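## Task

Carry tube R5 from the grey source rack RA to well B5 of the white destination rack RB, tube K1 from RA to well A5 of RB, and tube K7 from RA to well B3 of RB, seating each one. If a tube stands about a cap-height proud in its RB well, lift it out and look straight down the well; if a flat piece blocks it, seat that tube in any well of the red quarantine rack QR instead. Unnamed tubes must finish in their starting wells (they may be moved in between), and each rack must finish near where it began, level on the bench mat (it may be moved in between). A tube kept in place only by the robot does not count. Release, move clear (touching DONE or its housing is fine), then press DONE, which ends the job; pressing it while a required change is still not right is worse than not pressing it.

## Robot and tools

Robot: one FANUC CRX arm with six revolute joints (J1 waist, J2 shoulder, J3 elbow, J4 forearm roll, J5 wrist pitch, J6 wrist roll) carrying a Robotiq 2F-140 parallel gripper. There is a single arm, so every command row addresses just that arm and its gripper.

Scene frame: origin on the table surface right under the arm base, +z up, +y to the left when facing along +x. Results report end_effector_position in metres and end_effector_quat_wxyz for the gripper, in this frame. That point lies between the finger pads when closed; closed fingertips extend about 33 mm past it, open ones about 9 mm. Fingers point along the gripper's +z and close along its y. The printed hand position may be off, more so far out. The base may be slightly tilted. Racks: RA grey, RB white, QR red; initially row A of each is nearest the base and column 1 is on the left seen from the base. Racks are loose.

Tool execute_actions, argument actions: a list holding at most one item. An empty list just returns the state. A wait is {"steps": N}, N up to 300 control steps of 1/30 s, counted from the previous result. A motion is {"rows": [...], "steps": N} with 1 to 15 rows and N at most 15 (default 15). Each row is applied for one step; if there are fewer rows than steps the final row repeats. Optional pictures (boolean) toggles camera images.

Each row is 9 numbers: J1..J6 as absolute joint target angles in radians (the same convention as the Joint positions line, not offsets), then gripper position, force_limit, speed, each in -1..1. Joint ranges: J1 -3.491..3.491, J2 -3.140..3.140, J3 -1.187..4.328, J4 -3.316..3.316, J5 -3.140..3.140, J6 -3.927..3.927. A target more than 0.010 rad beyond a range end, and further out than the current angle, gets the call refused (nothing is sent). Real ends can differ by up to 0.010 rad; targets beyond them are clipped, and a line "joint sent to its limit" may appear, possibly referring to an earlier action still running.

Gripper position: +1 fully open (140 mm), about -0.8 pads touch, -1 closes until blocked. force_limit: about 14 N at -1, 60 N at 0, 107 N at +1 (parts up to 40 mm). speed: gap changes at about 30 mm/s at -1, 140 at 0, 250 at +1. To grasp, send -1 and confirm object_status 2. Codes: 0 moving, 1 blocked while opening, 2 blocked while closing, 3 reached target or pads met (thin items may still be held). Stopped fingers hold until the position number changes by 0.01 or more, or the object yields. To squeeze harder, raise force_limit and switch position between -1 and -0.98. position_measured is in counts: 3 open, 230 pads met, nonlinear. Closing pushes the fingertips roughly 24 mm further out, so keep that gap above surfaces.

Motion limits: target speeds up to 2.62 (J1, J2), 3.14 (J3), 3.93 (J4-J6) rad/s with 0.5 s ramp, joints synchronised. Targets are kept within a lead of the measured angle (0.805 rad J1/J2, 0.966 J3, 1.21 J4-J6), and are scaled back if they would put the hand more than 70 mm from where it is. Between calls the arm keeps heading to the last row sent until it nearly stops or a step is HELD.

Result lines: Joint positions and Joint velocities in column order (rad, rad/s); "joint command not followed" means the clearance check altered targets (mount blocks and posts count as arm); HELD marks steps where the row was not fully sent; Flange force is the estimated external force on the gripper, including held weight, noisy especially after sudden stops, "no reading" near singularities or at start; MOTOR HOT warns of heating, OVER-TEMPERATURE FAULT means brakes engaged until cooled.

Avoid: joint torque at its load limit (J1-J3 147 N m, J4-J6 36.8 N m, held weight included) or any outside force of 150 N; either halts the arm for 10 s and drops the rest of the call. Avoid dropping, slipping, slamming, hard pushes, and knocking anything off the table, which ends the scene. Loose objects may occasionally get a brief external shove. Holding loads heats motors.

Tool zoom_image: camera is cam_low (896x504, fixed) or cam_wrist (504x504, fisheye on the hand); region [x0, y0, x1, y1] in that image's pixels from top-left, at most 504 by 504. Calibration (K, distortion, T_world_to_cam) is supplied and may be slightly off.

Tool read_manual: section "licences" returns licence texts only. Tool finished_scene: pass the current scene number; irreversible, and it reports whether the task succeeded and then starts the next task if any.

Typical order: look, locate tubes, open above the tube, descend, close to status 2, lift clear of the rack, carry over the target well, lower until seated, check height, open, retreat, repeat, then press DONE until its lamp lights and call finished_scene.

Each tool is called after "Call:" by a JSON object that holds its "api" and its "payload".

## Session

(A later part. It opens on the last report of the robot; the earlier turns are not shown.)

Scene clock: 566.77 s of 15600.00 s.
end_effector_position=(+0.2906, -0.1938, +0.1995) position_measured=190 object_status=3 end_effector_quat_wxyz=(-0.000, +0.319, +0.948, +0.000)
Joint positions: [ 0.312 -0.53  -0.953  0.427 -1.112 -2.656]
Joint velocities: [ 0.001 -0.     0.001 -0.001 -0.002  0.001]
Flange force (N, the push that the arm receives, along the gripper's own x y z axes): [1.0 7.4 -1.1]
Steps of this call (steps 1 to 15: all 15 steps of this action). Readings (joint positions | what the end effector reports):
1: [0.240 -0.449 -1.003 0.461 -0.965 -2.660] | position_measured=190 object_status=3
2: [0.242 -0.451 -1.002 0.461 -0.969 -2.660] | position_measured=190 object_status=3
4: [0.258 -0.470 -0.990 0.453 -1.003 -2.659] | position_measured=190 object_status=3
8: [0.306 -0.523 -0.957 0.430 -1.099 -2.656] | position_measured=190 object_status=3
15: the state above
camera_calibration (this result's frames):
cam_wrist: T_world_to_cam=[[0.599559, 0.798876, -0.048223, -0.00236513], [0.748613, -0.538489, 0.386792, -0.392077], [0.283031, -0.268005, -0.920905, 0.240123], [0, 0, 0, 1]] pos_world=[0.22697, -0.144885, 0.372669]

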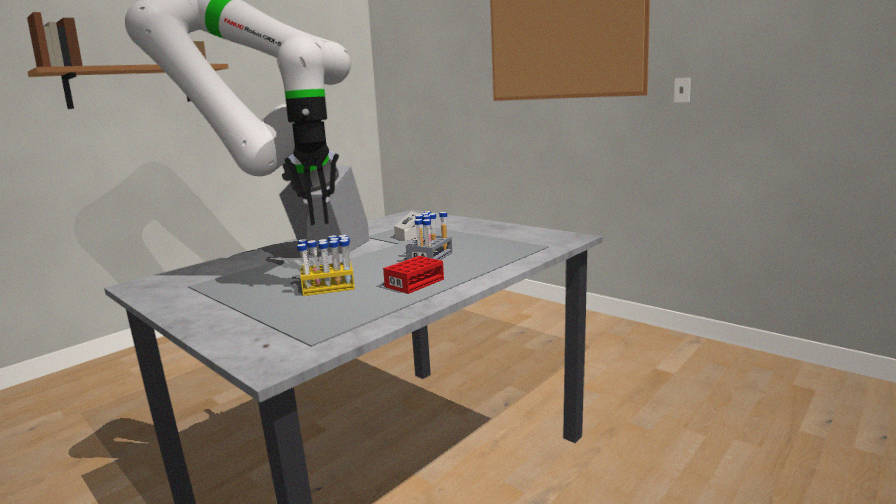

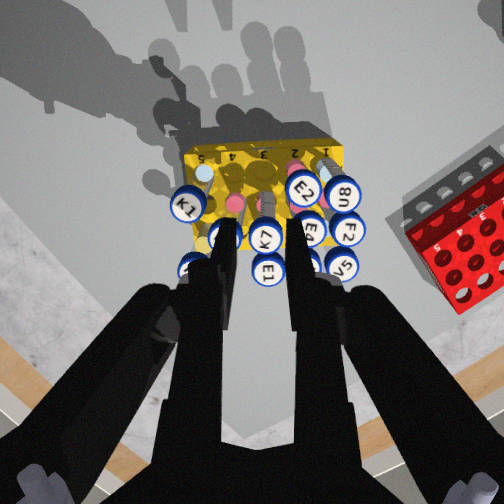

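Call:
{"api": "execute_actions", "payload": {"actions": [{"rows":[[0.4828,-0.66,-0.8566,0.3949,-1.3837,-2.5,-0.48,0,-0.5]]}], "pictures": false}}

Call:
{"api": "execute_actions", "payload": {"actions": [{"rows":[[1.2146,0.0235,-0.5868,0.306,-1.2385,-1.8,-0.48,0,-0.5]]}], "pictures": false}}

Call:
{"api": "execute_actions", "payload": {"actions": [{"steps":40}], "pictures": false}}

Call:
{"api": "execute_actions", "payload": {"actions": [{"rows":[[1.1631,0.0185,-0.8233,0.359,-1.0063,-1.831,-0.48,0,-0.5]]}], "pictures": false}}

Call:
{"api": "execute_actions", "payload": {"actions": [{"steps":15}]}}

Scene clock: 597.23 s of 15600.00 s.
end_effector_position=(+0.2851, -0.1900, +0.2692) position_measured=190 object_status=3 end_effector_quat_wxyz=(-0.000, +0.214, +0.977, +0.000)
Joint positions: [ 0.483 -0.66  -0.857  0.395 -1.383 -2.5  ]
Joint velocities: [ 0.002 -0.003  0.003  0.    -0.004  0.003]
Flange force (N, the push that the arm receives, along the gripper's own x y z axes): [0.6 6.3 -4.2]
Steps of this call (steps 1 to 15: the robot went on to your last target; steps 16 to 90: nothing new was sent; then 26.97 s passed at rest; steps 91 to 105: all 15 steps of this action). Readings (joint positions | what the end effector reports):
91: [0.312 -0.530 -0.953 0.427 -1.112 -2.656] | position_measured=190 object_status=3
92: [0.315 -0.532 -0.951 0.426 -1.116 -2.653] | position_measured=190 object_status=3
94: [0.336 -0.548 -0.939 0.422 -1.150 -2.634] | position_measured=190 object_status=3
98: [0.431 -0.621 -0.885 0.405 -1.301 -2.547] | position_measured=190 object_status=3
105: the state above

Scene clock: 597.73 s of 15600.00 s.
end_effector_position=(+0.3479, -0.0609, +0.2818) position_measured=190 object_status=3 end_effector_quat_wxyz=(-0.003, -0.092, +0.996, +0.013)
Joint positions: [ 0.781 -0.381 -0.747  0.359 -1.324 -2.215]
Joint velocities: [ 0.722  0.672  0.266 -0.086  0.142  0.687]
Flange force (N, the push that the arm receives, along the gripper's own x y z axes): [1.2 5.4 -3.5]
Steps of this call (steps 1 to 15: all 15 steps of this action). Readings (joint positions | what the end effector reports):
1: [0.483 -0.660 -0.857 0.395 -1.384 -2.500] | position_measured=190 object_status=3
2: [0.486 -0.657 -0.856 0.395 -1.383 -2.497] | position_measured=190 object_status=3
4: [0.508 -0.636 -0.847 0.392 -1.379 -2.476] | position_measured=190 object_status=3
8: [0.607 -0.543 -0.811 0.380 -1.359 -2.381] | position_measured=190 object_status=3
15: the state above

Scene clock: 599.07 s of 15600.00 s.
end_effector_position=(+0.3348, +0.1598, +0.2895) position_measured=190 object_status=3 end_effector_quat_wxyz=(-0.000, -0.508, +0.861, -0.000)
Joint positions: [ 1.215  0.024 -0.587  0.306 -1.238 -1.8  ]
Joint velocities: [-0.001 -0.     0.     0.001 -0.    -0.001]
Flange force (N, the push that the arm receives, along the gripper's own x y z axes): [-5.8 3.9 -0.5]
Steps of this call (steps 1 to 40: the robot went on to your last target). Readings (joint positions | what the end effector reports):
1: [0.805 -0.359 -0.738 0.356 -1.320 -2.191] | position_measured=190 object_status=3
2: [0.830 -0.336 -0.729 0.353 -1.315 -2.168] | position_measured=190 object_status=3
4: [0.878 -0.291 -0.711 0.347 -1.305 -2.122] | position_measured=190 object_status=3
8: [0.974 -0.201 -0.675 0.335 -1.286 -2.030] | position_measured=190 object_status=3
40: the state above

Scene clock: 599.57 s of 15600.00 s.
end_effector_position=(+0.3089, +0.1263, +0.1998) position_measured=190 object_status=3 end_effector_quat_wxyz=(+0.000, -0.513, +0.858, +0.000)
Joint positions: [ 1.163  0.018 -0.822  0.359 -1.007 -1.831]
Joint velocities: [-0.002 -0.001 -0.013  0.003  0.014 -0.002]
Flange force (N, the push that the arm receives, along the gripper's own x y z axes): [-4.5 3.2 0.0]
Steps of this call (steps 1 to 15: all 15 steps of this action). Readings (joint positions | what the end effector reports):
1: [1.215 0.024 -0.587 0.306 -1.238 -1.800] | position_measured=190 object_status=3
2: [1.214 0.023 -0.590 0.306 -1.235 -1.800] | position_measured=190 object_status=3
4: [1.209 0.023 -0.617 0.312 -1.209 -1.804] | position_measured=190 object_status=3
8: [1.183 0.020 -0.734 0.339 -1.095 -1.819] | position_measured=190 object_status=3
15: the state above

Scene clock: 600.07 s of 15600.00 s.
end_effector_position=(+0.3087, +0.1261, +0.1995) position_measured=190 object_status=3 end_effector_quat_wxyz=(+0.000, -0.513, +0.858, +0.000)
Joint positions: [ 1.163  0.018 -0.823  0.359 -1.006 -1.831]
Joint velocities: [ 0.    -0.001 -0.001  0.     0.     0.   ]
Flange force (N, the push that the arm receives, along the gripper's own x y z axes): [-6.1 3.4 0.3]
Steps of this call (steps 1 to 15: the robot went on to your last target). Readings (joint positions | what the end effector reports):
1: [1.163 0.018 -0.823 0.359 -1.007 -1.831] | position_measured=190 object_status=3
2: [1.163 0.018 -0.823 0.359 -1.007 -1.831] | position_measured=190 object_status=3
4: [1.163 0.018 -0.823 0.359 -1.006 -1.831] | position_measured=190 object_status=3
8: [1.163 0.018 -0.823 0.359 -1.006 -1.831] | position_measured=190 object_status=3
15: the state above
The arm was judged still, so your last target was given up. Only a new action makes it travel on or press farther. Fingers that are still opening or closing keep moving.
camera_calibration (this result's frames):
cam_wrist: T_world_to_cam=[[-0.882508, 0.467817, -0.0482452, 0.230518], [0.415174, 0.823148, 0.387372, -0.302266], [0.220932, 0.321829, -0.92066, 0.265463], [0, 0, 0, 1]] pos_world=[0.270278, 0.0555355, 0.372612]

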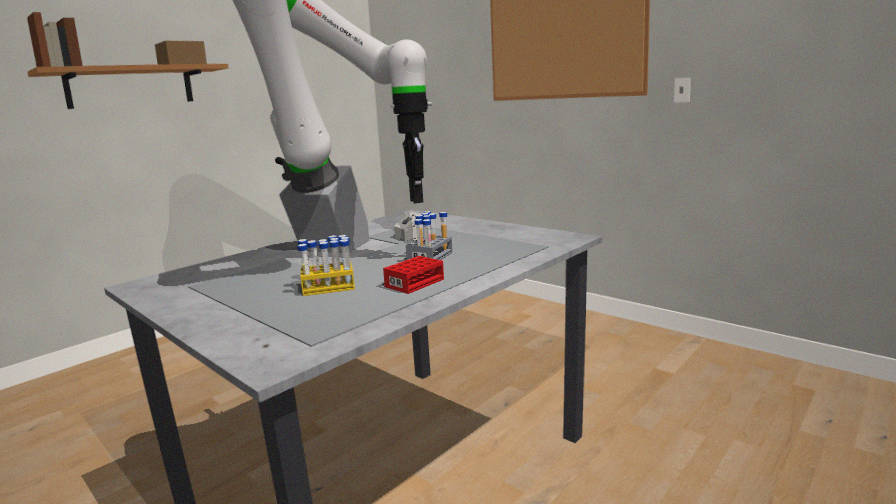

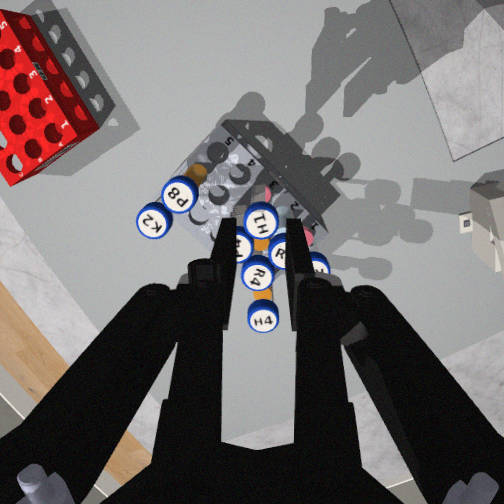

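Call:
{"api": "execute_actions", "payload": {"actions": [{"rows":[[1.1558,-0.0057,-0.839,0.36,-1.012,-1.822,-0.48,0,-0.5]]}], "pictures": false}}

Call:
{"api": "execute_actions", "payload": {"actions": [{"rows":[[1.113,0.065,-0.887,0.41,-0.893,-1.851,-0.48,0,-0.5]]}]}}

Scene clock: 618.93 s of 15600.00 s.
end_effector_position=(+0.3074, +0.1173, +0.1995) position_measured=190 object_status=3 end_effector_quat_wxyz=(+0.000, -0.513, +0.858, +0.000)
Joint positions: [ 1.156 -0.006 -0.839  0.36  -1.012 -1.822]
Joint velocities: [ 0.    -0.001 -0.001 -0.    -0.     0.   ]
Flange force (N, the push that the arm receives, along the gripper's own x y z axes): [-4.9 4.0 0.4]
Steps of this call (steps 1 to 90: nothing new was sent; then 15.37 s passed at rest; steps 91 to 105: all 15 steps of this action). Readings (joint positions | what the end effector reports):
91: [1.163 0.018 -0.823 0.359 -1.006 -1.831] | position_measured=190 object_status=3
92: [1.162 0.016 -0.825 0.359 -1.006 -1.831] | position_measured=190 object_status=3
94: [1.158 0.003 -0.834 0.360 -1.010 -1.825] | position_measured=190 object_status=3
98: [1.156 -0.005 -0.839 0.360 -1.012 -1.822] | position_measured=190 object_status=3
105: the state above

Scene clock: 619.43 s of 15600.00 s.
end_effector_position=(+0.3085, +0.1172, +0.1633) position_measured=190 object_status=3 end_effector_quat_wxyz=(+0.001, -0.512, +0.859, -0.001)
Joint positions: [ 1.113  0.065 -0.887  0.41  -0.893 -1.851]
Joint velocities: [-0.003  0.002 -0.001  0.     0.001 -0.001]
Flange force (N, the push that the arm receives, along the gripper's own x y z axes): [-9.2 4.4 3.2]
Steps of this call (steps 1 to 15: all 15 steps of this action). Readings (joint positions | what the end effector reports):
1: [1.156 -0.006 -0.839 0.360 -1.012 -1.822] | position_measured=190 object_status=3
2: [1.154 -0.003 -0.841 0.362 -1.008 -1.823] | position_measured=190 object_status=3
4: [1.142 0.016 -0.854 0.376 -0.975 -1.831] | position_measured=190 object_status=3
8: [1.115 0.062 -0.885 0.407 -0.899 -1.849] | position_measured=190 object_status=3
15: the state above
camera_calibration (this result's frames):
cam_wrist: T_world_to_cam=[[-0.880929, 0.470524, -0.0507075, 0.232379], [0.416885, 0.822257, 0.387428, -0.281282], [0.223989, 0.320157, -0.920504, 0.234324], [0, 0, 0, 1]] pos_world=[0.269486, 0.0469255, 0.336456]

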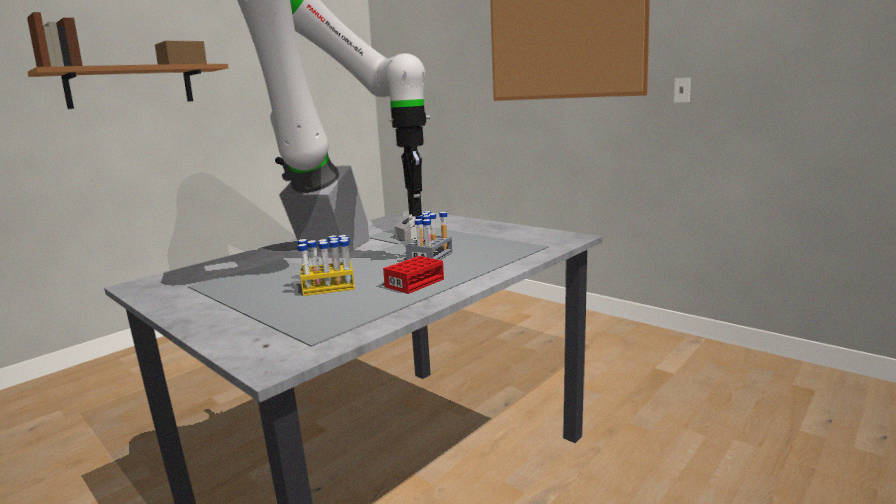

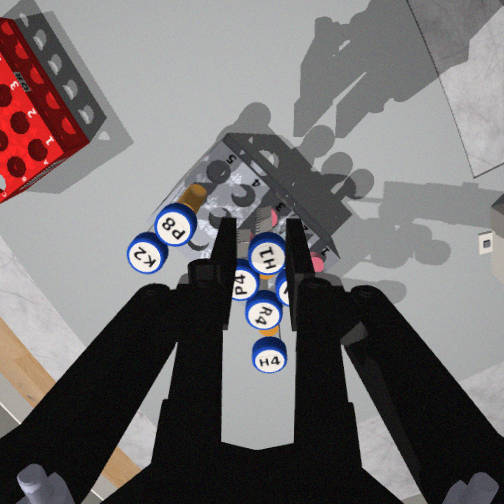

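Call:
{"api": "execute_actions", "payload": {"actions": [{"rows":[[1.112,0.07,-0.893,0.415,-0.88,-1.855,-0.48,0,-0.5],[1.112,0.07,-0.893,0.415,-0.88,-1.855,-0.48,0,-0.5],[1.112,0.07,-0.893,0.415,-0.88,-1.855,-0.48,0,-0.5],[1.112,0.07,-0.893,0.415,-0.88,-1.855,-0.48,0,-0.5],[1.107,0.08,-0.899,0.422,-0.865,-1.859,-0.48,0,-0.5],[1.107,0.08,-0.899,0.422,-0.865,-1.859,-0.48,0,-0.5],[1.102,0.09,-0.905,0.429,-0.85,-1.863,-0.48,0,-0.5],[1.102,0.09,-0.905,0.429,-0.85,-1.863,-0.48,0,-0.5],[1.096,0.1014,-0.9105,0.4367,-0.833,-1.868,-0.48,0,-0.5]]}]}}

Call:
{"api": "execute_actions", "payload": {"actions": [{"rows":[[1.096,0.1014,-0.9105,0.4367,-0.833,-1.868,-1,0,-0.5]]}]}}

Scene clock: 631.47 s of 15600.00 s.
end_effector_position=(+0.3069, +0.1182, +0.1463) position_measured=190 object_status=3 end_effector_quat_wxyz=(+0.001, -0.513, +0.858, +0.000)
Joint positions: [ 1.096  0.101 -0.91   0.436 -0.834 -1.868]
Joint velocities: [-0.006  0.011 -0.006  0.008  0.019 -0.006]
Flange force (N, the push that the arm receives, along the gripper's own x y z axes): [-6.9 6.7 5.8]
Steps of this call (steps 1 to 15: the robot went on to your last target; steps 16 to 90: nothing new was sent; then 8.53 s passed at rest; steps 91 to 105: all 15 steps of this action). Readings (joint positions | what the end effector reports):
91: [1.113 0.065 -0.887 0.410 -0.893 -1.851] | position_measured=190 object_status=3
92: [1.113 0.066 -0.888 0.411 -0.890 -1.852] | position_measured=190 object_status=3
94: [1.112 0.069 -0.892 0.414 -0.883 -1.854] | position_measured=190 object_status=3
98: [1.107 0.079 -0.898 0.421 -0.867 -1.859] | position_measured=190 object_status=3
105: the state above
camera_calibration (this result's frames):
cam_wrist: T_world_to_cam=[[-0.882488, 0.467721, -0.0495191, 0.230252], [0.414385, 0.822992, 0.388549, -0.274299], [0.222486, 0.32237, -0.920097, 0.218806], [0, 0, 0, 1]] pos_world=[0.268179, 0.0475154, 0.319303]

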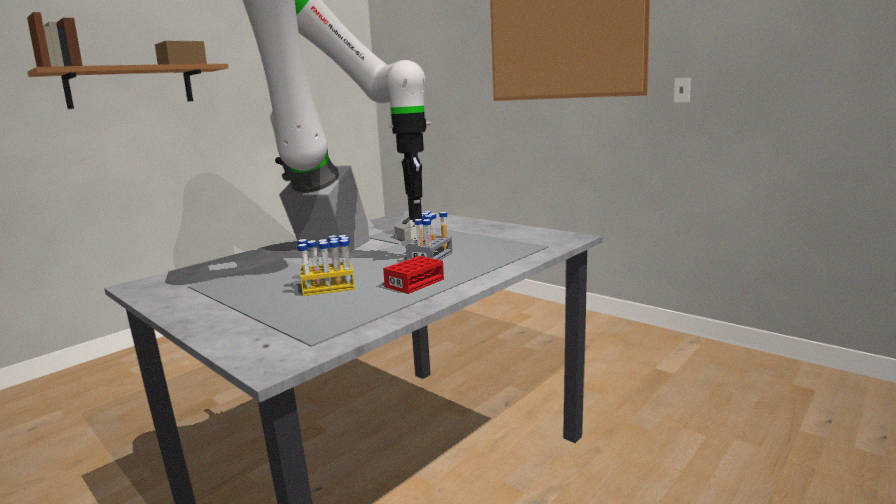

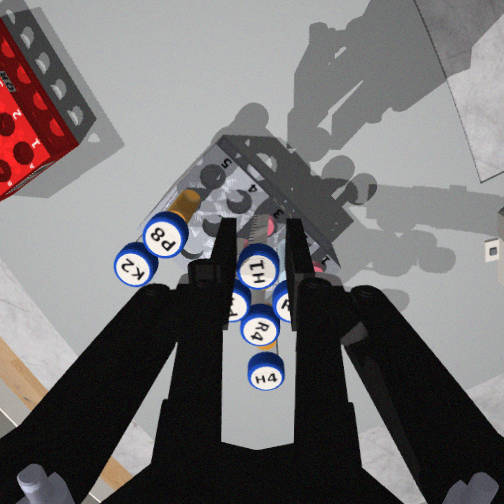

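Scene clock: 631.97 s of 15600.00 s.
end_effector_position=(+0.3069, +0.1182, +0.1459) position_measured=202 object_status=2 end_effector_quat_wxyz=(+0.001, -0.513, +0.858, +0.000)
Joint positions: [ 1.096  0.101 -0.91   0.437 -0.833 -1.868]
Joint velocities: [-0.001  0.    -0.     0.    -0.    -0.   ]
Flange force (N, the push that the arm receives, along the gripper's own x y z axes): [-5.9 3.7 -10.3]
Steps of this call (steps 1 to 15: all 15 steps of this action). Readings (joint positions | what the end effector reports):
1: [1.096 0.101 -0.910 0.436 -0.834 -1.868] | position_measured=190 object_status=0
2: [1.096 0.101 -0.910 0.437 -0.833 -1.868] | position_measured=191 object_status=0
4: [1.096 0.101 -0.910 0.437 -0.833 -1.868] | position_measured=200 object_status=0
8: [1.096 0.101 -0.910 0.437 -0.833 -1.868] | position_measured=202 object_status=0
15: the state above
camera_calibration (this result's frames):
cam_wrist: T_world_to_cam=[[-0.882529, 0.467647, -0.049493, 0.230221], [0.414327, 0.823026, 0.388538, -0.274163], [0.222433, 0.32239, -0.920102, 0.218524], [0, 0, 0, 1]] pos_world=[0.268163, 0.0475314, 0.318982]

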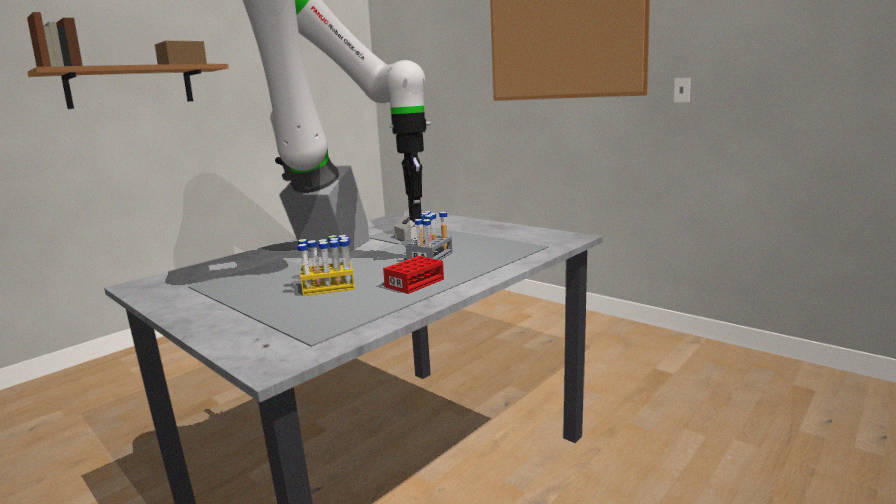

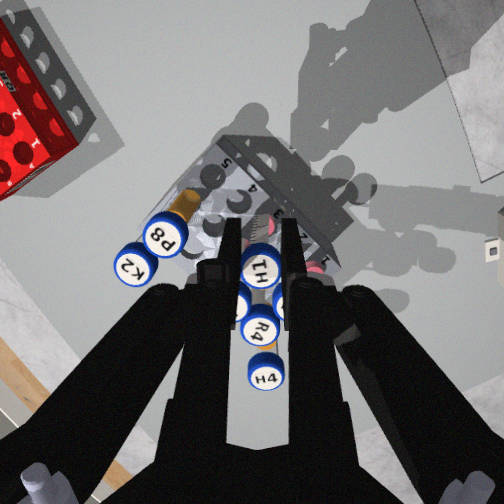

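Call:
{"api": "execute_actions", "payload": {"actions": [{"rows":[[1.117,0.065,-0.888,0.41,-0.893,-1.853,-1,0,-0.5],[1.117,0.065,-0.888,0.41,-0.893,-1.853,-1,0,-0.5],[1.117,0.065,-0.888,0.41,-0.893,-1.853,-1,0,-0.5],[1.117,0.065,-0.888,0.41,-0.893,-1.853,-1,0,-0.5],[1.138,0.029,-0.864,0.384,-0.953,-1.838,-1,0,-0.5],[1.138,0.029,-0.864,0.384,-0.953,-1.838,-1,0,-0.5],[1.138,0.029,-0.864,0.384,-0.953,-1.838,-1,0,-0.5],[1.168,-0.018,-0.829,0.352,-1.035,-1.82,-1,0,-0.5]]}], "pictures": false}}

Call:
{"api": "execute_actions", "payload": {"actions": [{"rows":[[1.1096,-0.0555,-0.8479,0.3666,-1.039,-1.77,-1,0,-0.5]]}]}}

Call:
{"api": "zoom_image", "payload": {"camera": "cam_wrist", "region": [180,120,360,300]}}

Scene clock: 662.20 s of 15600.00 s.
end_effector_position=(+0.3068, +0.1185, +0.2062) position_measured=202 object_status=2 end_effector_quat_wxyz=(+0.001, -0.514, +0.858, +0.000)
Joint positions: [ 1.167 -0.016 -0.83   0.353 -1.032 -1.821]
Joint velocities: [ 0.021 -0.031  0.021 -0.025 -0.06   0.012]
Flange force (N, the push that the arm receives, along the gripper's own x y z axes): [-2.1 7.5 -6.5]
Steps of this call (steps 1 to 15: the robot went on to your last target; steps 16 to 100: nothing new was sent; then 26.40 s passed at rest; steps 101 to 115: all 15 steps of this action). Readings (joint positions | what the end effector reports):
101: [1.096 0.101 -0.910 0.437 -0.833 -1.868] | position_measured=202 object_status=2
102: [1.097 0.099 -0.910 0.435 -0.836 -1.867] | position_measured=202 object_status=2
104: [1.106 0.082 -0.899 0.422 -0.865 -1.860] | position_measured=202 object_status=2
108: [1.128 0.045 -0.875 0.396 -0.925 -1.845] | position_measured=202 object_status=2
115: the state above

Scene clock: 662.70 s of 15600.00 s.
end_effector_position=(+0.3147, +0.0950, +0.2044) position_measured=202 object_status=2 end_effector_quat_wxyz=(+0.000, -0.513, +0.858, +0.000)
Joint positions: [ 1.11  -0.055 -0.848  0.367 -1.039 -1.77 ]
Joint velocities: [-0.002 -0.003  0.     0.001  0.001  0.   ]
Flange force (N, the push that the arm receives, along the gripper's own x y z axes): [-5.8 4.2 -1.1]
Steps of this call (steps 1 to 15: all 15 steps of this action). Readings (joint positions | what the end effector reports):
1: [1.167 -0.017 -0.830 0.353 -1.033 -1.820] | position_measured=202 object_status=2
2: [1.166 -0.019 -0.830 0.353 -1.034 -1.818] | position_measured=202 object_status=2
4: [1.145 -0.034 -0.837 0.359 -1.036 -1.799] | position_measured=202 object_status=2
8: [1.111 -0.054 -0.847 0.366 -1.039 -1.772] | position_measured=202 object_status=2
15: the state above
camera_calibration (this result's frames):
cam_wrist: T_world_to_cam=[[-0.88273, 0.467393, -0.0482956, 0.25076], [0.414649, 0.823192, 0.387841, -0.281005], [0.221031, 0.322333, -0.92046, 0.27859], [0, 0, 0, 1]] pos_world=[0.276295, 0.0243189, 0.377526]

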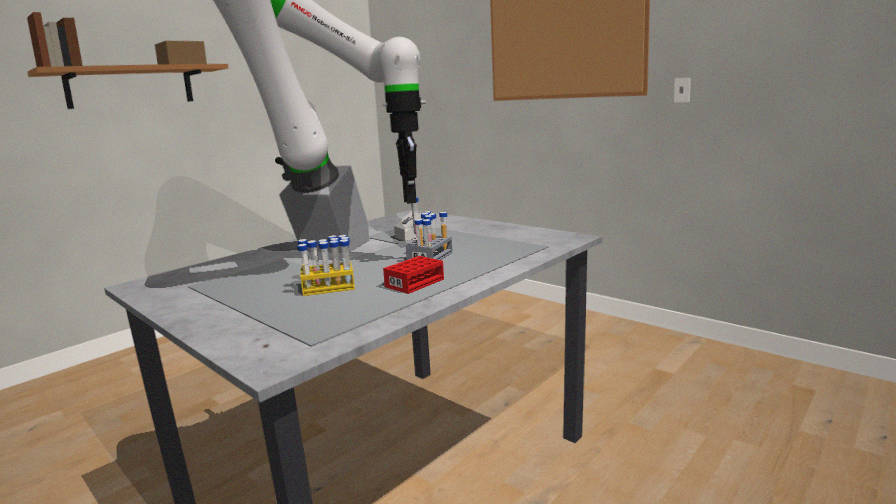

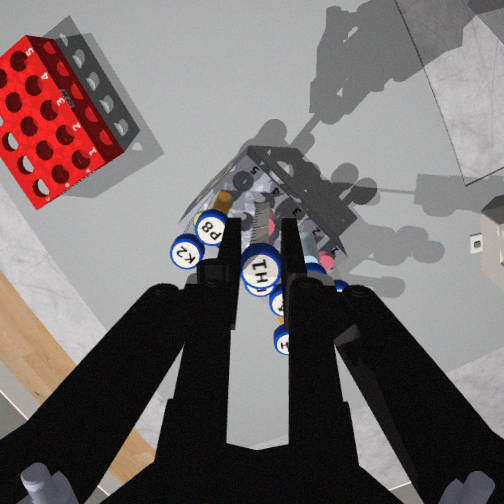

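Region (180, 120, 360, 300) of cam_wrist's 504x504 image, scaled by 2.800, with more detail than that image has.

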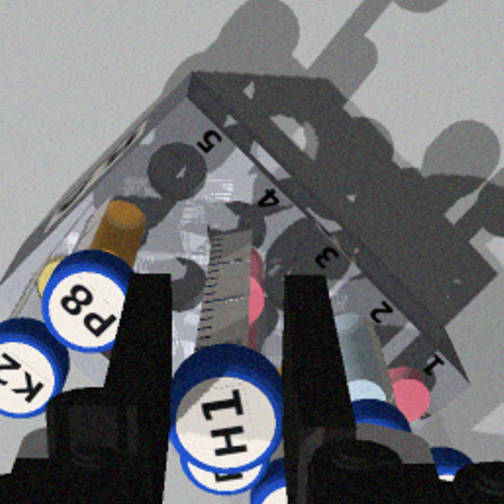

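Good. Lower.

Call:
{"api": "execute_actions", "payload": {"actions": [{"rows":[[1.091,-0.028,-0.868,0.386,-0.99,-1.78,-1,0,-0.5],[1.091,-0.028,-0.868,0.386,-0.99,-1.78,-1,0,-0.5],[1.091,-0.028,-0.868,0.386,-0.99,-1.78,-1,0,-0.5],[1.091,-0.028,-0.868,0.386,-0.99,-1.78,-1,0,-0.5],[1.091,-0.028,-0.868,0.386,-0.99,-1.78,-1,0,-0.5],[1.0725,0.0005,-0.888,0.406,-0.9405,-1.791,-1,0,-0.5]]}]}}

Call:
{"api": "execute_actions", "payload": {"actions": [{"rows":[[1.054,0.03,-0.908,0.428,-0.891,-1.803,-1,0,-0.5],[1.054,0.03,-0.908,0.428,-0.891,-1.803,-1,0,-0.5],[1.054,0.03,-0.908,0.428,-0.891,-1.803,-1,0,-0.5],[1.054,0.03,-0.908,0.428,-0.891,-1.803,-1,0,-0.5],[1.054,0.03,-0.908,0.428,-0.891,-1.803,-1,0,-0.5],[1.039,0.055,-0.9235,0.446,-0.85,-1.813,-1,0,-0.5]]}]}}

Scene clock: 673.10 s of 15600.00 s.
end_effector_position=(+0.3163, +0.0951, +0.1751) position_measured=202 object_status=2 end_effector_quat_wxyz=(+0.001, -0.512, +0.859, -0.001)
Joint positions: [ 1.073  0.    -0.888  0.406 -0.941 -1.791]
Joint velocities: [-0.002  0.005 -0.004  0.003  0.008 -0.002]
Flange force (N, the push that the arm receives, along the gripper's own x y z axes): [-6.7 1.4 3.9]
Steps of this call (steps 1 to 15: the robot went on to your last target; steps 16 to 90: nothing new was sent; then 6.90 s passed at rest; steps 91 to 105: all 15 steps of this action). Readings (joint positions | what the end effector reports):
91: [1.110 -0.055 -0.848 0.367 -1.039 -1.770] | position_measured=202 object_status=2
92: [1.108 -0.054 -0.849 0.368 -1.036 -1.770] | position_measured=202 object_status=2
94: [1.099 -0.039 -0.860 0.378 -1.010 -1.776] | position_measured=202 object_status=2
98: [1.085 -0.019 -0.874 0.392 -0.975 -1.783] | position_measured=202 object_status=2
105: the state above
camera_calibration (this result's frames):
cam_wrist: T_world_to_cam=[[-0.880942, 0.470498, -0.0507221, 0.250258], [0.416607, 0.821915, 0.38845, -0.270985], [0.224454, 0.321071, -0.920073, 0.250206], [0, 0, 0, 1]] pos_world=[0.277197, 0.0246467, 0.348166]

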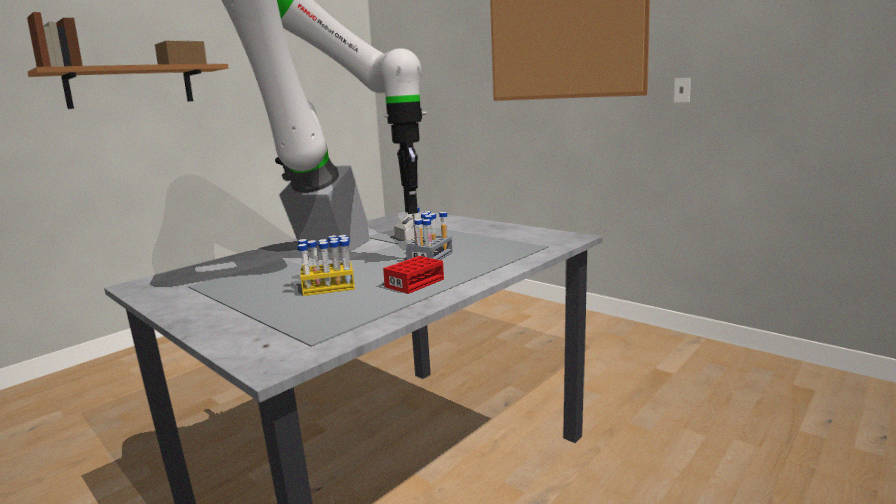

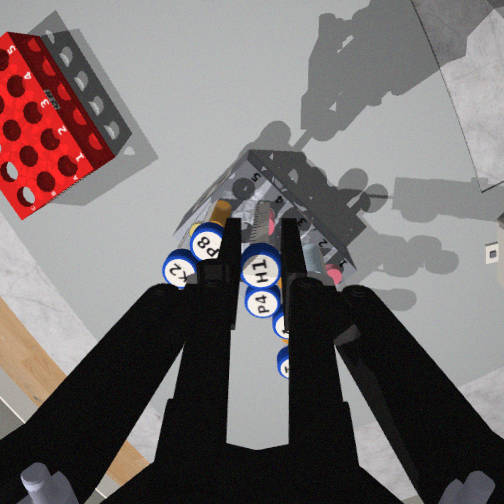

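Scene clock: 673.60 s of 15600.00 s.
end_effector_position=(+0.3151, +0.0949, +0.1484) position_measured=202 object_status=2 end_effector_quat_wxyz=(+0.001, -0.512, +0.859, +0.000)
Joint positions: [ 1.039  0.055 -0.923  0.446 -0.85  -1.813]
Joint velocities: [-0.003  0.006 -0.003  0.002  0.006 -0.002]
Flange force (N, the push that the arm receives, along the gripper's own x y z axes): [-8.2 1.3 1.5]
Steps of this call (steps 1 to 15: all 15 steps of this action). Readings (joint positions | what the end effector reports):
1: [1.073 0.000 -0.888 0.406 -0.941 -1.791] | position_measured=202 object_status=2
2: [1.071 0.003 -0.889 0.408 -0.937 -1.792] | position_measured=202 object_status=2
4: [1.062 0.018 -0.900 0.419 -0.911 -1.798] | position_measured=202 object_status=2
8: [1.049 0.039 -0.913 0.434 -0.877 -1.806] | position_measured=202 object_status=2
15: the state above
camera_calibration (this result's frames):
cam_wrist: T_world_to_cam=[[-0.881484, 0.469665, -0.0490016, 0.247907], [0.416404, 0.822043, 0.388399, -0.25992], [0.222699, 0.321963, -0.920187, 0.226384], [0, 0, 0, 1]] pos_world=[0.276342, 0.0243446, 0.321416]

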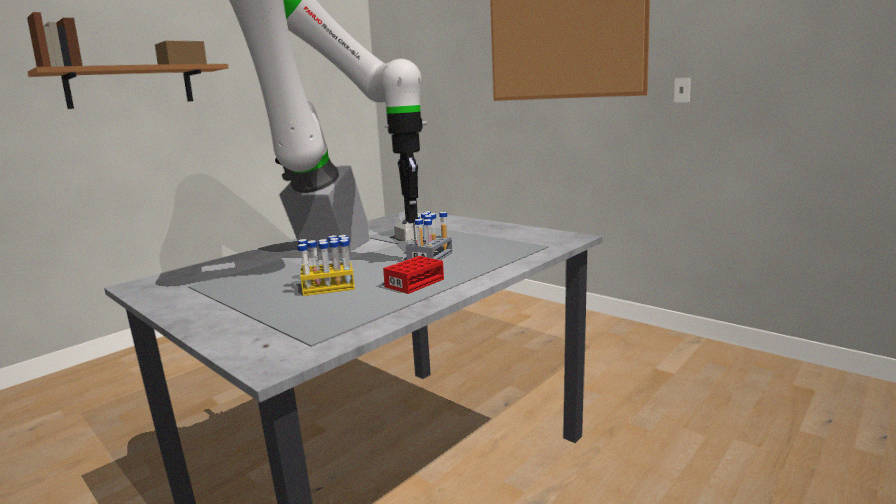

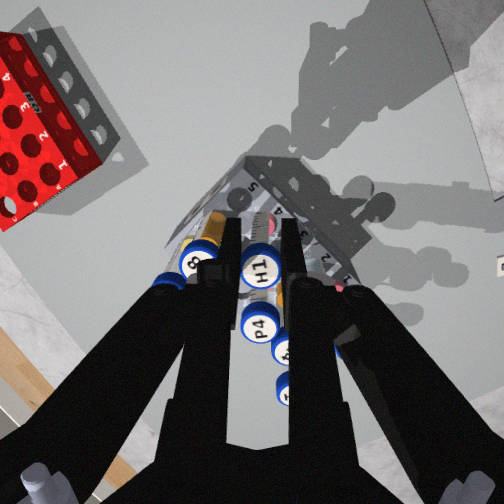

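Call:
{"api": "execute_actions", "payload": {"actions": [{"rows":[[1.039,0.055,-0.9235,0.446,-0.85,-1.813,-0.48,0,-0.5],[1.039,0.055,-0.9235,0.446,-0.85,-1.813,-0.48,0,-0.5],[1.039,0.055,-0.9235,0.446,-0.85,-1.813,-0.48,0,-0.5],[1.039,0.055,-0.9235,0.446,-0.85,-1.813,-0.48,0,-0.5],[1.039,0.055,-0.9235,0.446,-0.85,-1.813,-0.48,0,-0.5],[1.039,0.055,-0.9235,0.446,-0.85,-1.813,-0.48,0,-0.5],[1.0725,0.0005,-0.888,0.406,-0.9405,-1.791,-0.48,0,-0.5]]}], "pictures": false}}

Call:
{"api": "execute_actions", "payload": {"actions": [{"rows":[[1.188,0.083,-0.854,0.379,-0.925,-1.895,-0.48,0,-0.5]]}]}}

Scene clock: 684.30 s of 15600.00 s.
end_effector_position=(+0.3163, +0.0950, +0.1745) position_measured=190 object_status=3 end_effector_quat_wxyz=(+0.001, -0.512, +0.859, -0.001)
Joint positions: [ 1.072  0.001 -0.889  0.407 -0.939 -1.791]
Joint velocities: [ 0.01  -0.013  0.008 -0.014 -0.027  0.007]
Flange force (N, the push that the arm receives, along the gripper's own x y z axes): [-6.0 0.2 -3.1]
Steps of this call (steps 1 to 15: the robot went on to your last target; steps 16 to 90: nothing new was sent; then 7.20 s passed at rest; steps 91 to 105: all 15 steps of this action). Readings (joint positions | what the end effector reports):
91: [1.039 0.055 -0.924 0.446 -0.850 -1.813] | position_measured=202 object_status=0
92: [1.039 0.055 -0.924 0.446 -0.850 -1.813] | position_measured=202 object_status=0
94: [1.039 0.055 -0.924 0.446 -0.850 -1.813] | position_measured=192 object_status=0
98: [1.040 0.053 -0.922 0.445 -0.854 -1.812] | position_measured=190 object_status=0
105: the state above

Scene clock: 684.80 s of 15600.00 s.
end_effector_position=(+0.2987, +0.1406, +0.1758) position_measured=190 object_status=3 end_effector_quat_wxyz=(+0.001, -0.512, +0.859, -0.002)
Joint positions: [ 1.188  0.083 -0.854  0.379 -0.925 -1.895]
Joint velocities: [-0.     0.003  0.001 -0.     0.    -0.001]
Flange force (N, the push that the arm receives, along the gripper's own x y z axes): [-4.1 8.0 -0.3]
Steps of this call (steps 1 to 15: all 15 steps of this action). Readings (joint positions | what the end effector reports):
1: [1.072 0.001 -0.888 0.406 -0.940 -1.791] | position_measured=190 object_status=3
2: [1.075 0.003 -0.887 0.405 -0.940 -1.793] | position_measured=190 object_status=3
4: [1.098 0.018 -0.880 0.400 -0.936 -1.814] | position_measured=190 object_status=3
8: [1.173 0.072 -0.858 0.382 -0.927 -1.881] | position_measured=190 object_status=3
15: the state above
camera_calibration (this result's frames):
cam_wrist: T_world_to_cam=[[-0.881655, 0.468903, -0.0530533, 0.214169], [0.414766, 0.823627, 0.386791, -0.300683], [0.225063, 0.319011, -0.92064, 0.240392], [0, 0, 0, 1]] pos_world=[0.259433, 0.0705381, 0.348978]

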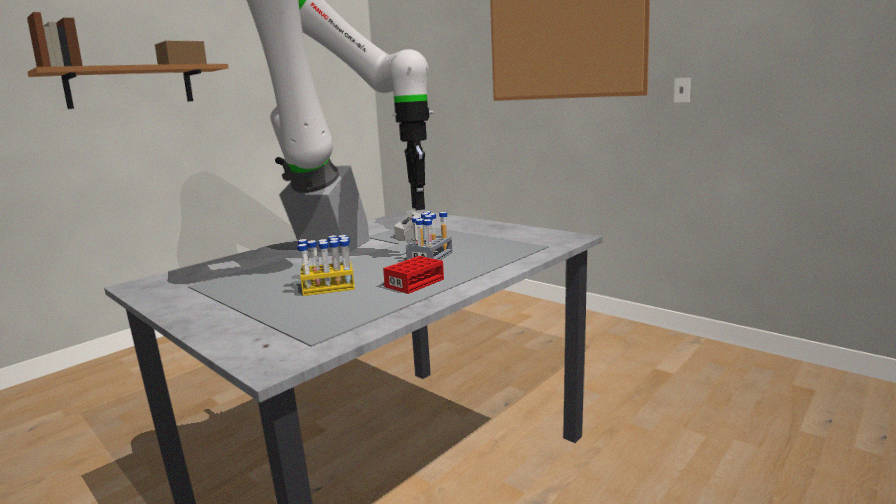

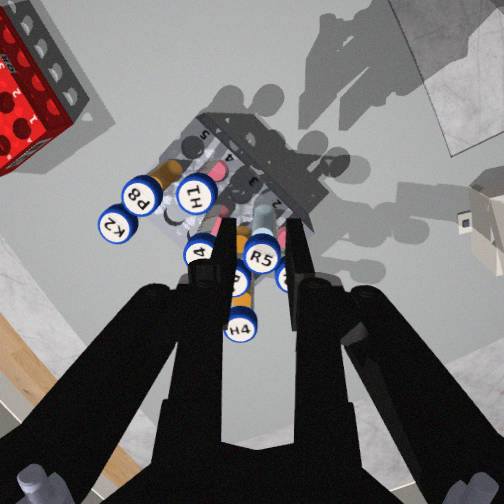

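Call:
{"api": "execute_actions", "payload": {"actions": [{"rows":[[1.177,0.111,-0.862,0.393,-0.889,-1.904,-0.48,0,-0.5],[1.177,0.111,-0.862,0.393,-0.889,-1.904,-0.48,0,-0.5],[1.177,0.111,-0.862,0.393,-0.889,-1.904,-0.48,0,-0.5],[1.177,0.111,-0.862,0.393,-0.889,-1.904,-0.48,0,-0.5],[1.177,0.111,-0.862,0.393,-0.889,-1.904,-0.48,0,-0.5],[1.166,0.131,-0.875,0.408,-0.855,-1.913,-0.48,0,-0.5],[1.166,0.131,-0.875,0.408,-0.855,-1.913,-0.48,0,-0.5],[1.166,0.131,-0.875,0.408,-0.855,-1.913,-0.48,0,-0.5],[1.155,0.151,-0.888,0.423,-0.821,-1.922,-0.48,0,-0.5]]}]}}

Call:
{"api": "execute_actions", "payload": {"actions": [{"rows":[[1.155,0.151,-0.888,0.423,-0.821,-1.922,-1,0,-0.5]]}]}}

Scene clock: 696.40 s of 15600.00 s.
end_effector_position=(+0.2983, +0.1435, +0.1458) position_measured=190 object_status=3 end_effector_quat_wxyz=(+0.001, -0.513, +0.858, -0.000)
Joint positions: [ 1.156  0.15  -0.887  0.422 -0.823 -1.921]
Joint velocities: [-0.011  0.016 -0.012  0.015  0.035 -0.009]
Flange force (N, the push that the arm receives, along the gripper's own x y z axes): [-14.2 3.6 4.9]
Steps of this call (steps 1 to 15: the robot went on to your last target; steps 16 to 90: nothing new was sent; then 8.10 s passed at rest; steps 91 to 105: all 15 steps of this action). Readings (joint positions | what the end effector reports):
91: [1.188 0.083 -0.854 0.379 -0.925 -1.895] | position_measured=190 object_status=3
92: [1.188 0.085 -0.854 0.380 -0.922 -1.896] | position_measured=190 object_status=3
94: [1.182 0.101 -0.859 0.387 -0.902 -1.901] | position_measured=190 object_status=3
98: [1.173 0.118 -0.867 0.399 -0.876 -1.907] | position_measured=190 object_status=3
105: the state above
camera_calibration (this result's frames):
cam_wrist: T_world_to_cam=[[-0.882296, 0.468023, -0.0500804, 0.210782], [0.414438, 0.822876, 0.388737, -0.291455], [0.223148, 0.322226, -0.919987, 0.211963], [0, 0, 0, 1]] pos_world=[0.259463, 0.0728811, 0.318859]

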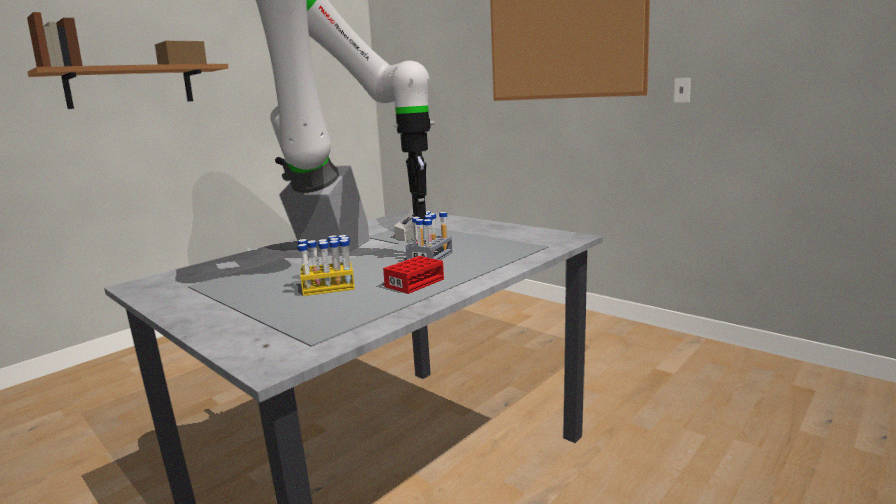

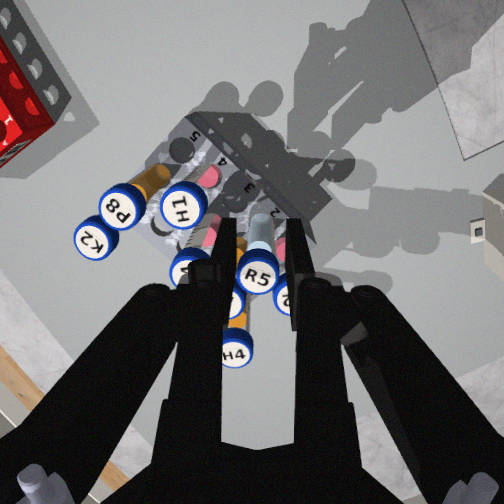

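Scene clock: 696.90 s of 15600.00 s.
end_effector_position=(+0.2983, +0.1435, +0.1453) position_measured=205 object_status=2 end_effector_quat_wxyz=(+0.001, -0.513, +0.858, -0.000)
Joint positions: [ 1.155  0.151 -0.888  0.423 -0.821 -1.922]
Joint velocities: [-0.001 -0.001  0.    -0.     0.001  0.   ]
Flange force (N, the push that the arm receives, along the gripper's own x y z axes): [-5.3 4.5 -12.9]
Steps of this call (steps 1 to 15: all 15 steps of this action). Readings (joint positions | what the end effector reports):
1: [1.155 0.150 -0.888 0.423 -0.822 -1.922] | position_measured=190 object_status=0
2: [1.155 0.151 -0.888 0.423 -0.822 -1.922] | position_measured=191 object_status=0
4: [1.155 0.151 -0.888 0.423 -0.821 -1.922] | position_measured=200 object_status=0
8: [1.155 0.151 -0.888 0.423 -0.821 -1.922] | position_measured=205 object_status=0
15: the state above
camera_calibration (this result's frames):
cam_wrist: T_world_to_cam=[[-0.882345, 0.467939, -0.0499916, 0.210721], [0.414371, 0.822875, 0.388809, -0.291228], [0.223076, 0.322349, -0.919961, 0.211458], [0, 0, 0, 1]] pos_world=[0.259433, 0.0728762, 0.3183]

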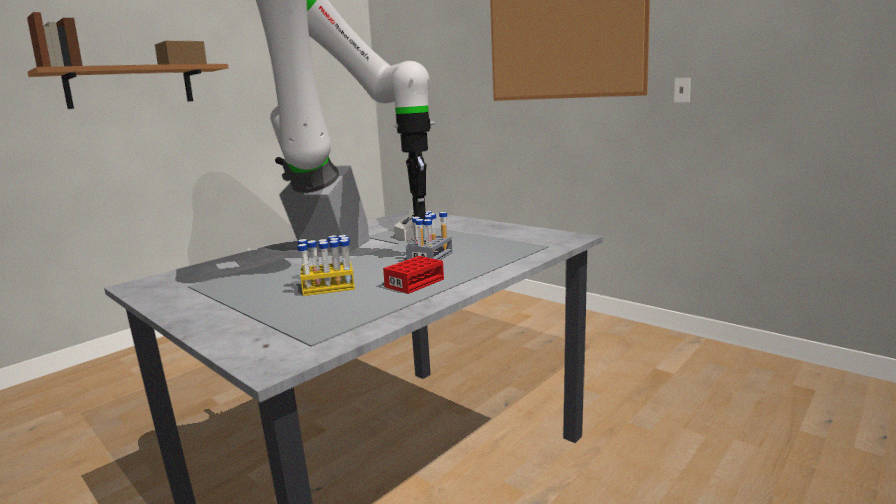

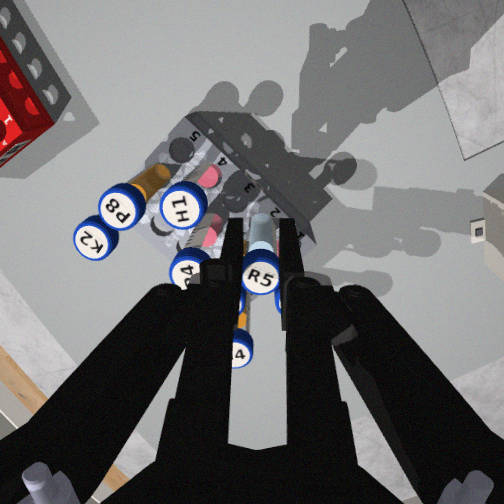

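Call:
{"api": "execute_actions", "payload": {"actions": [{"rows":[[1.155,0.151,-0.888,0.423,-0.821,-1.922,-0.52,0,-0.5],[1.155,0.151,-0.888,0.423,-0.821,-1.922,-0.52,0,-0.5],[1.155,0.151,-0.888,0.423,-0.821,-1.922,-0.52,0,-0.5],[1.155,0.151,-0.888,0.423,-0.821,-1.922,-0.52,0,-0.5],[1.155,0.151,-0.888,0.423,-0.821,-1.922,-0.52,0,-0.5],[1.155,0.151,-0.888,0.423,-0.821,-1.922,-0.52,0,-0.5],[1.1535,0.159,-0.882,0.4235,-0.819,-1.922,-0.52,0,-0.5],[1.1535,0.159,-0.882,0.4235,-0.819,-1.922,-0.52,0,-0.5],[1.152,0.167,-0.876,0.424,-0.817,-1.922,-0.52,0,-0.5]]}]}}

Call:
{"api": "execute_actions", "payload": {"actions": [{"rows":[[1.152,0.167,-0.876,0.424,-0.817,-1.922,-1,0,-0.5]]}]}}

Scene clock: 717.80 s of 15600.00 s.
end_effector_position=(+0.3005, +0.1478, +0.1443) position_measured=195 object_status=3 end_effector_quat_wxyz=(+0.001, -0.513, +0.859, +0.000)
Joint positions: [ 1.152  0.167 -0.876  0.424 -0.817 -1.922]
Joint velocities: [-0.002  0.007  0.007  0.002  0.002  0.   ]
Flange force (N, the push that the arm receives, along the gripper's own x y z axes): [-6.3 5.3 1.4]
Steps of this call (steps 1 to 15: the robot went on to your last target; steps 16 to 100: nothing new was sent; then 17.07 s passed at rest; steps 101 to 115: all 15 steps of this action). Readings (joint positions | what the end effector reports):
101: [1.155 0.151 -0.888 0.423 -0.821 -1.922] | position_measured=205 object_status=0
102: [1.155 0.151 -0.888 0.423 -0.821 -1.922] | position_measured=205 object_status=0
104: [1.155 0.151 -0.888 0.423 -0.821 -1.922] | position_measured=196 object_status=0
108: [1.155 0.153 -0.887 0.423 -0.821 -1.922] | position_measured=195 object_status=0
115: the state above
camera_calibration (this result's frames):
cam_wrist: T_world_to_cam=[[-0.881953, 0.46881, -0.0487417, 0.2102], [0.415755, 0.822497, 0.388131, -0.295477], [0.22205, 0.322049, -0.920314, 0.209058], [0, 0, 0, 1]] pos_world=[0.261811, 0.0771588, 0.317328]

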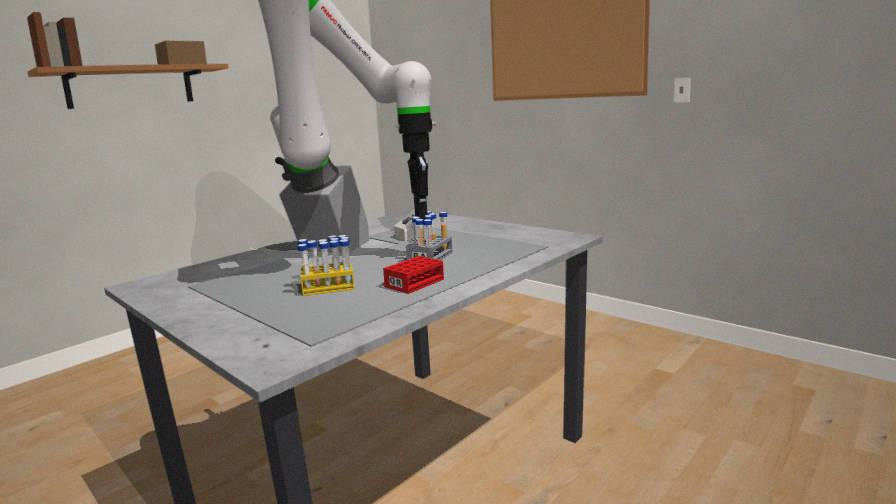

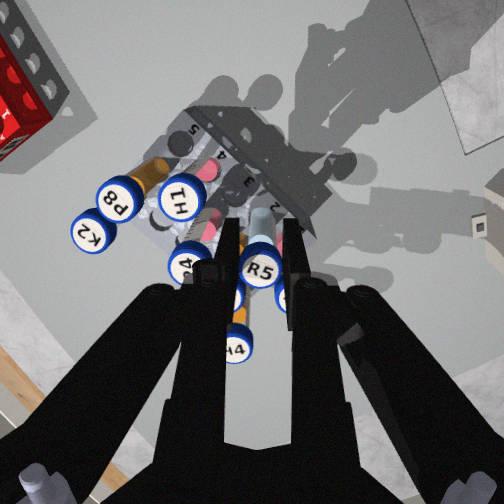

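Scene clock: 718.30 s of 15600.00 s.
end_effector_position=(+0.3006, +0.1479, +0.1442) position_measured=202 object_status=2 end_effector_quat_wxyz=(+0.001, -0.513, +0.859, +0.000)
Joint positions: [ 1.152  0.167 -0.876  0.424 -0.817 -1.922]
Joint velocities: [-0.001 -0.001 -0.    -0.     0.     0.   ]
Flange force (N, the push that the arm receives, along the gripper's own x y z axes): [-5.5 3.3 -4.8]
Steps of this call (steps 1 to 15: all 15 steps of this action). Readings (joint positions | what the end effector reports):
1: [1.152 0.167 -0.876 0.424 -0.817 -1.922] | position_measured=195 object_status=0
2: [1.152 0.167 -0.876 0.424 -0.817 -1.922] | position_measured=196 object_status=0
4: [1.152 0.167 -0.876 0.424 -0.817 -1.922] | position_measured=202 object_status=0
8: [1.152 0.167 -0.876 0.424 -0.817 -1.922] | position_measured=202 object_status=0
15: the state above
camera_calibration (this result's frames):
cam_wrist: T_world_to_cam=[[-0.881981, 0.468753, -0.0487934, 0.210248], [0.415678, 0.822522, 0.388163, -0.295632], [0.222086, 0.32207, -0.920298, 0.208953], [0, 0, 0, 1]] pos_world=[0.261917, 0.0773123, 0.317311]

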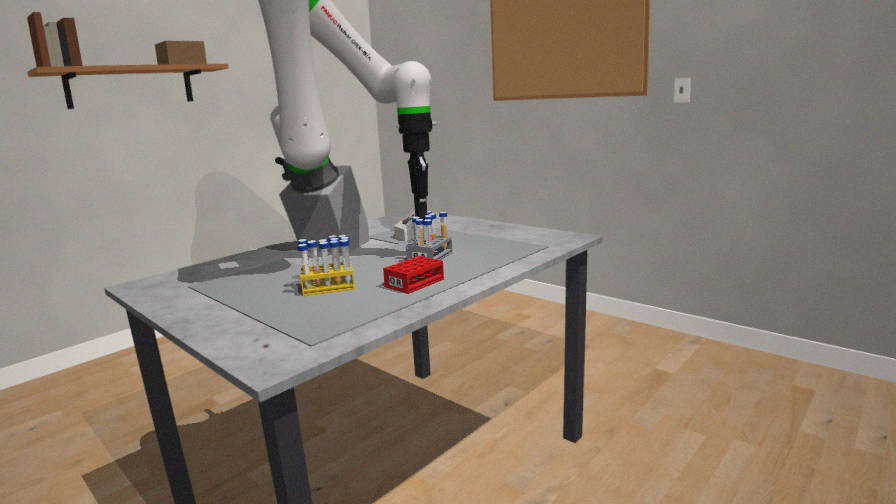

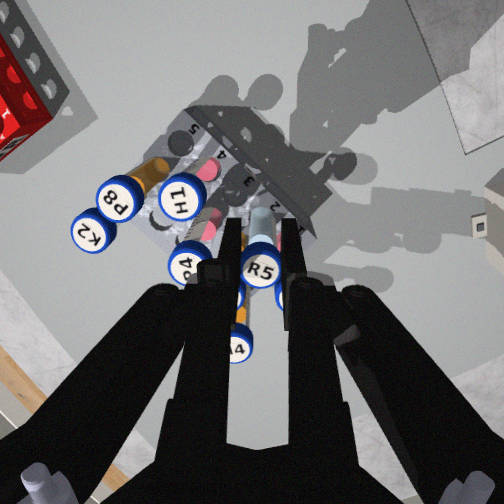

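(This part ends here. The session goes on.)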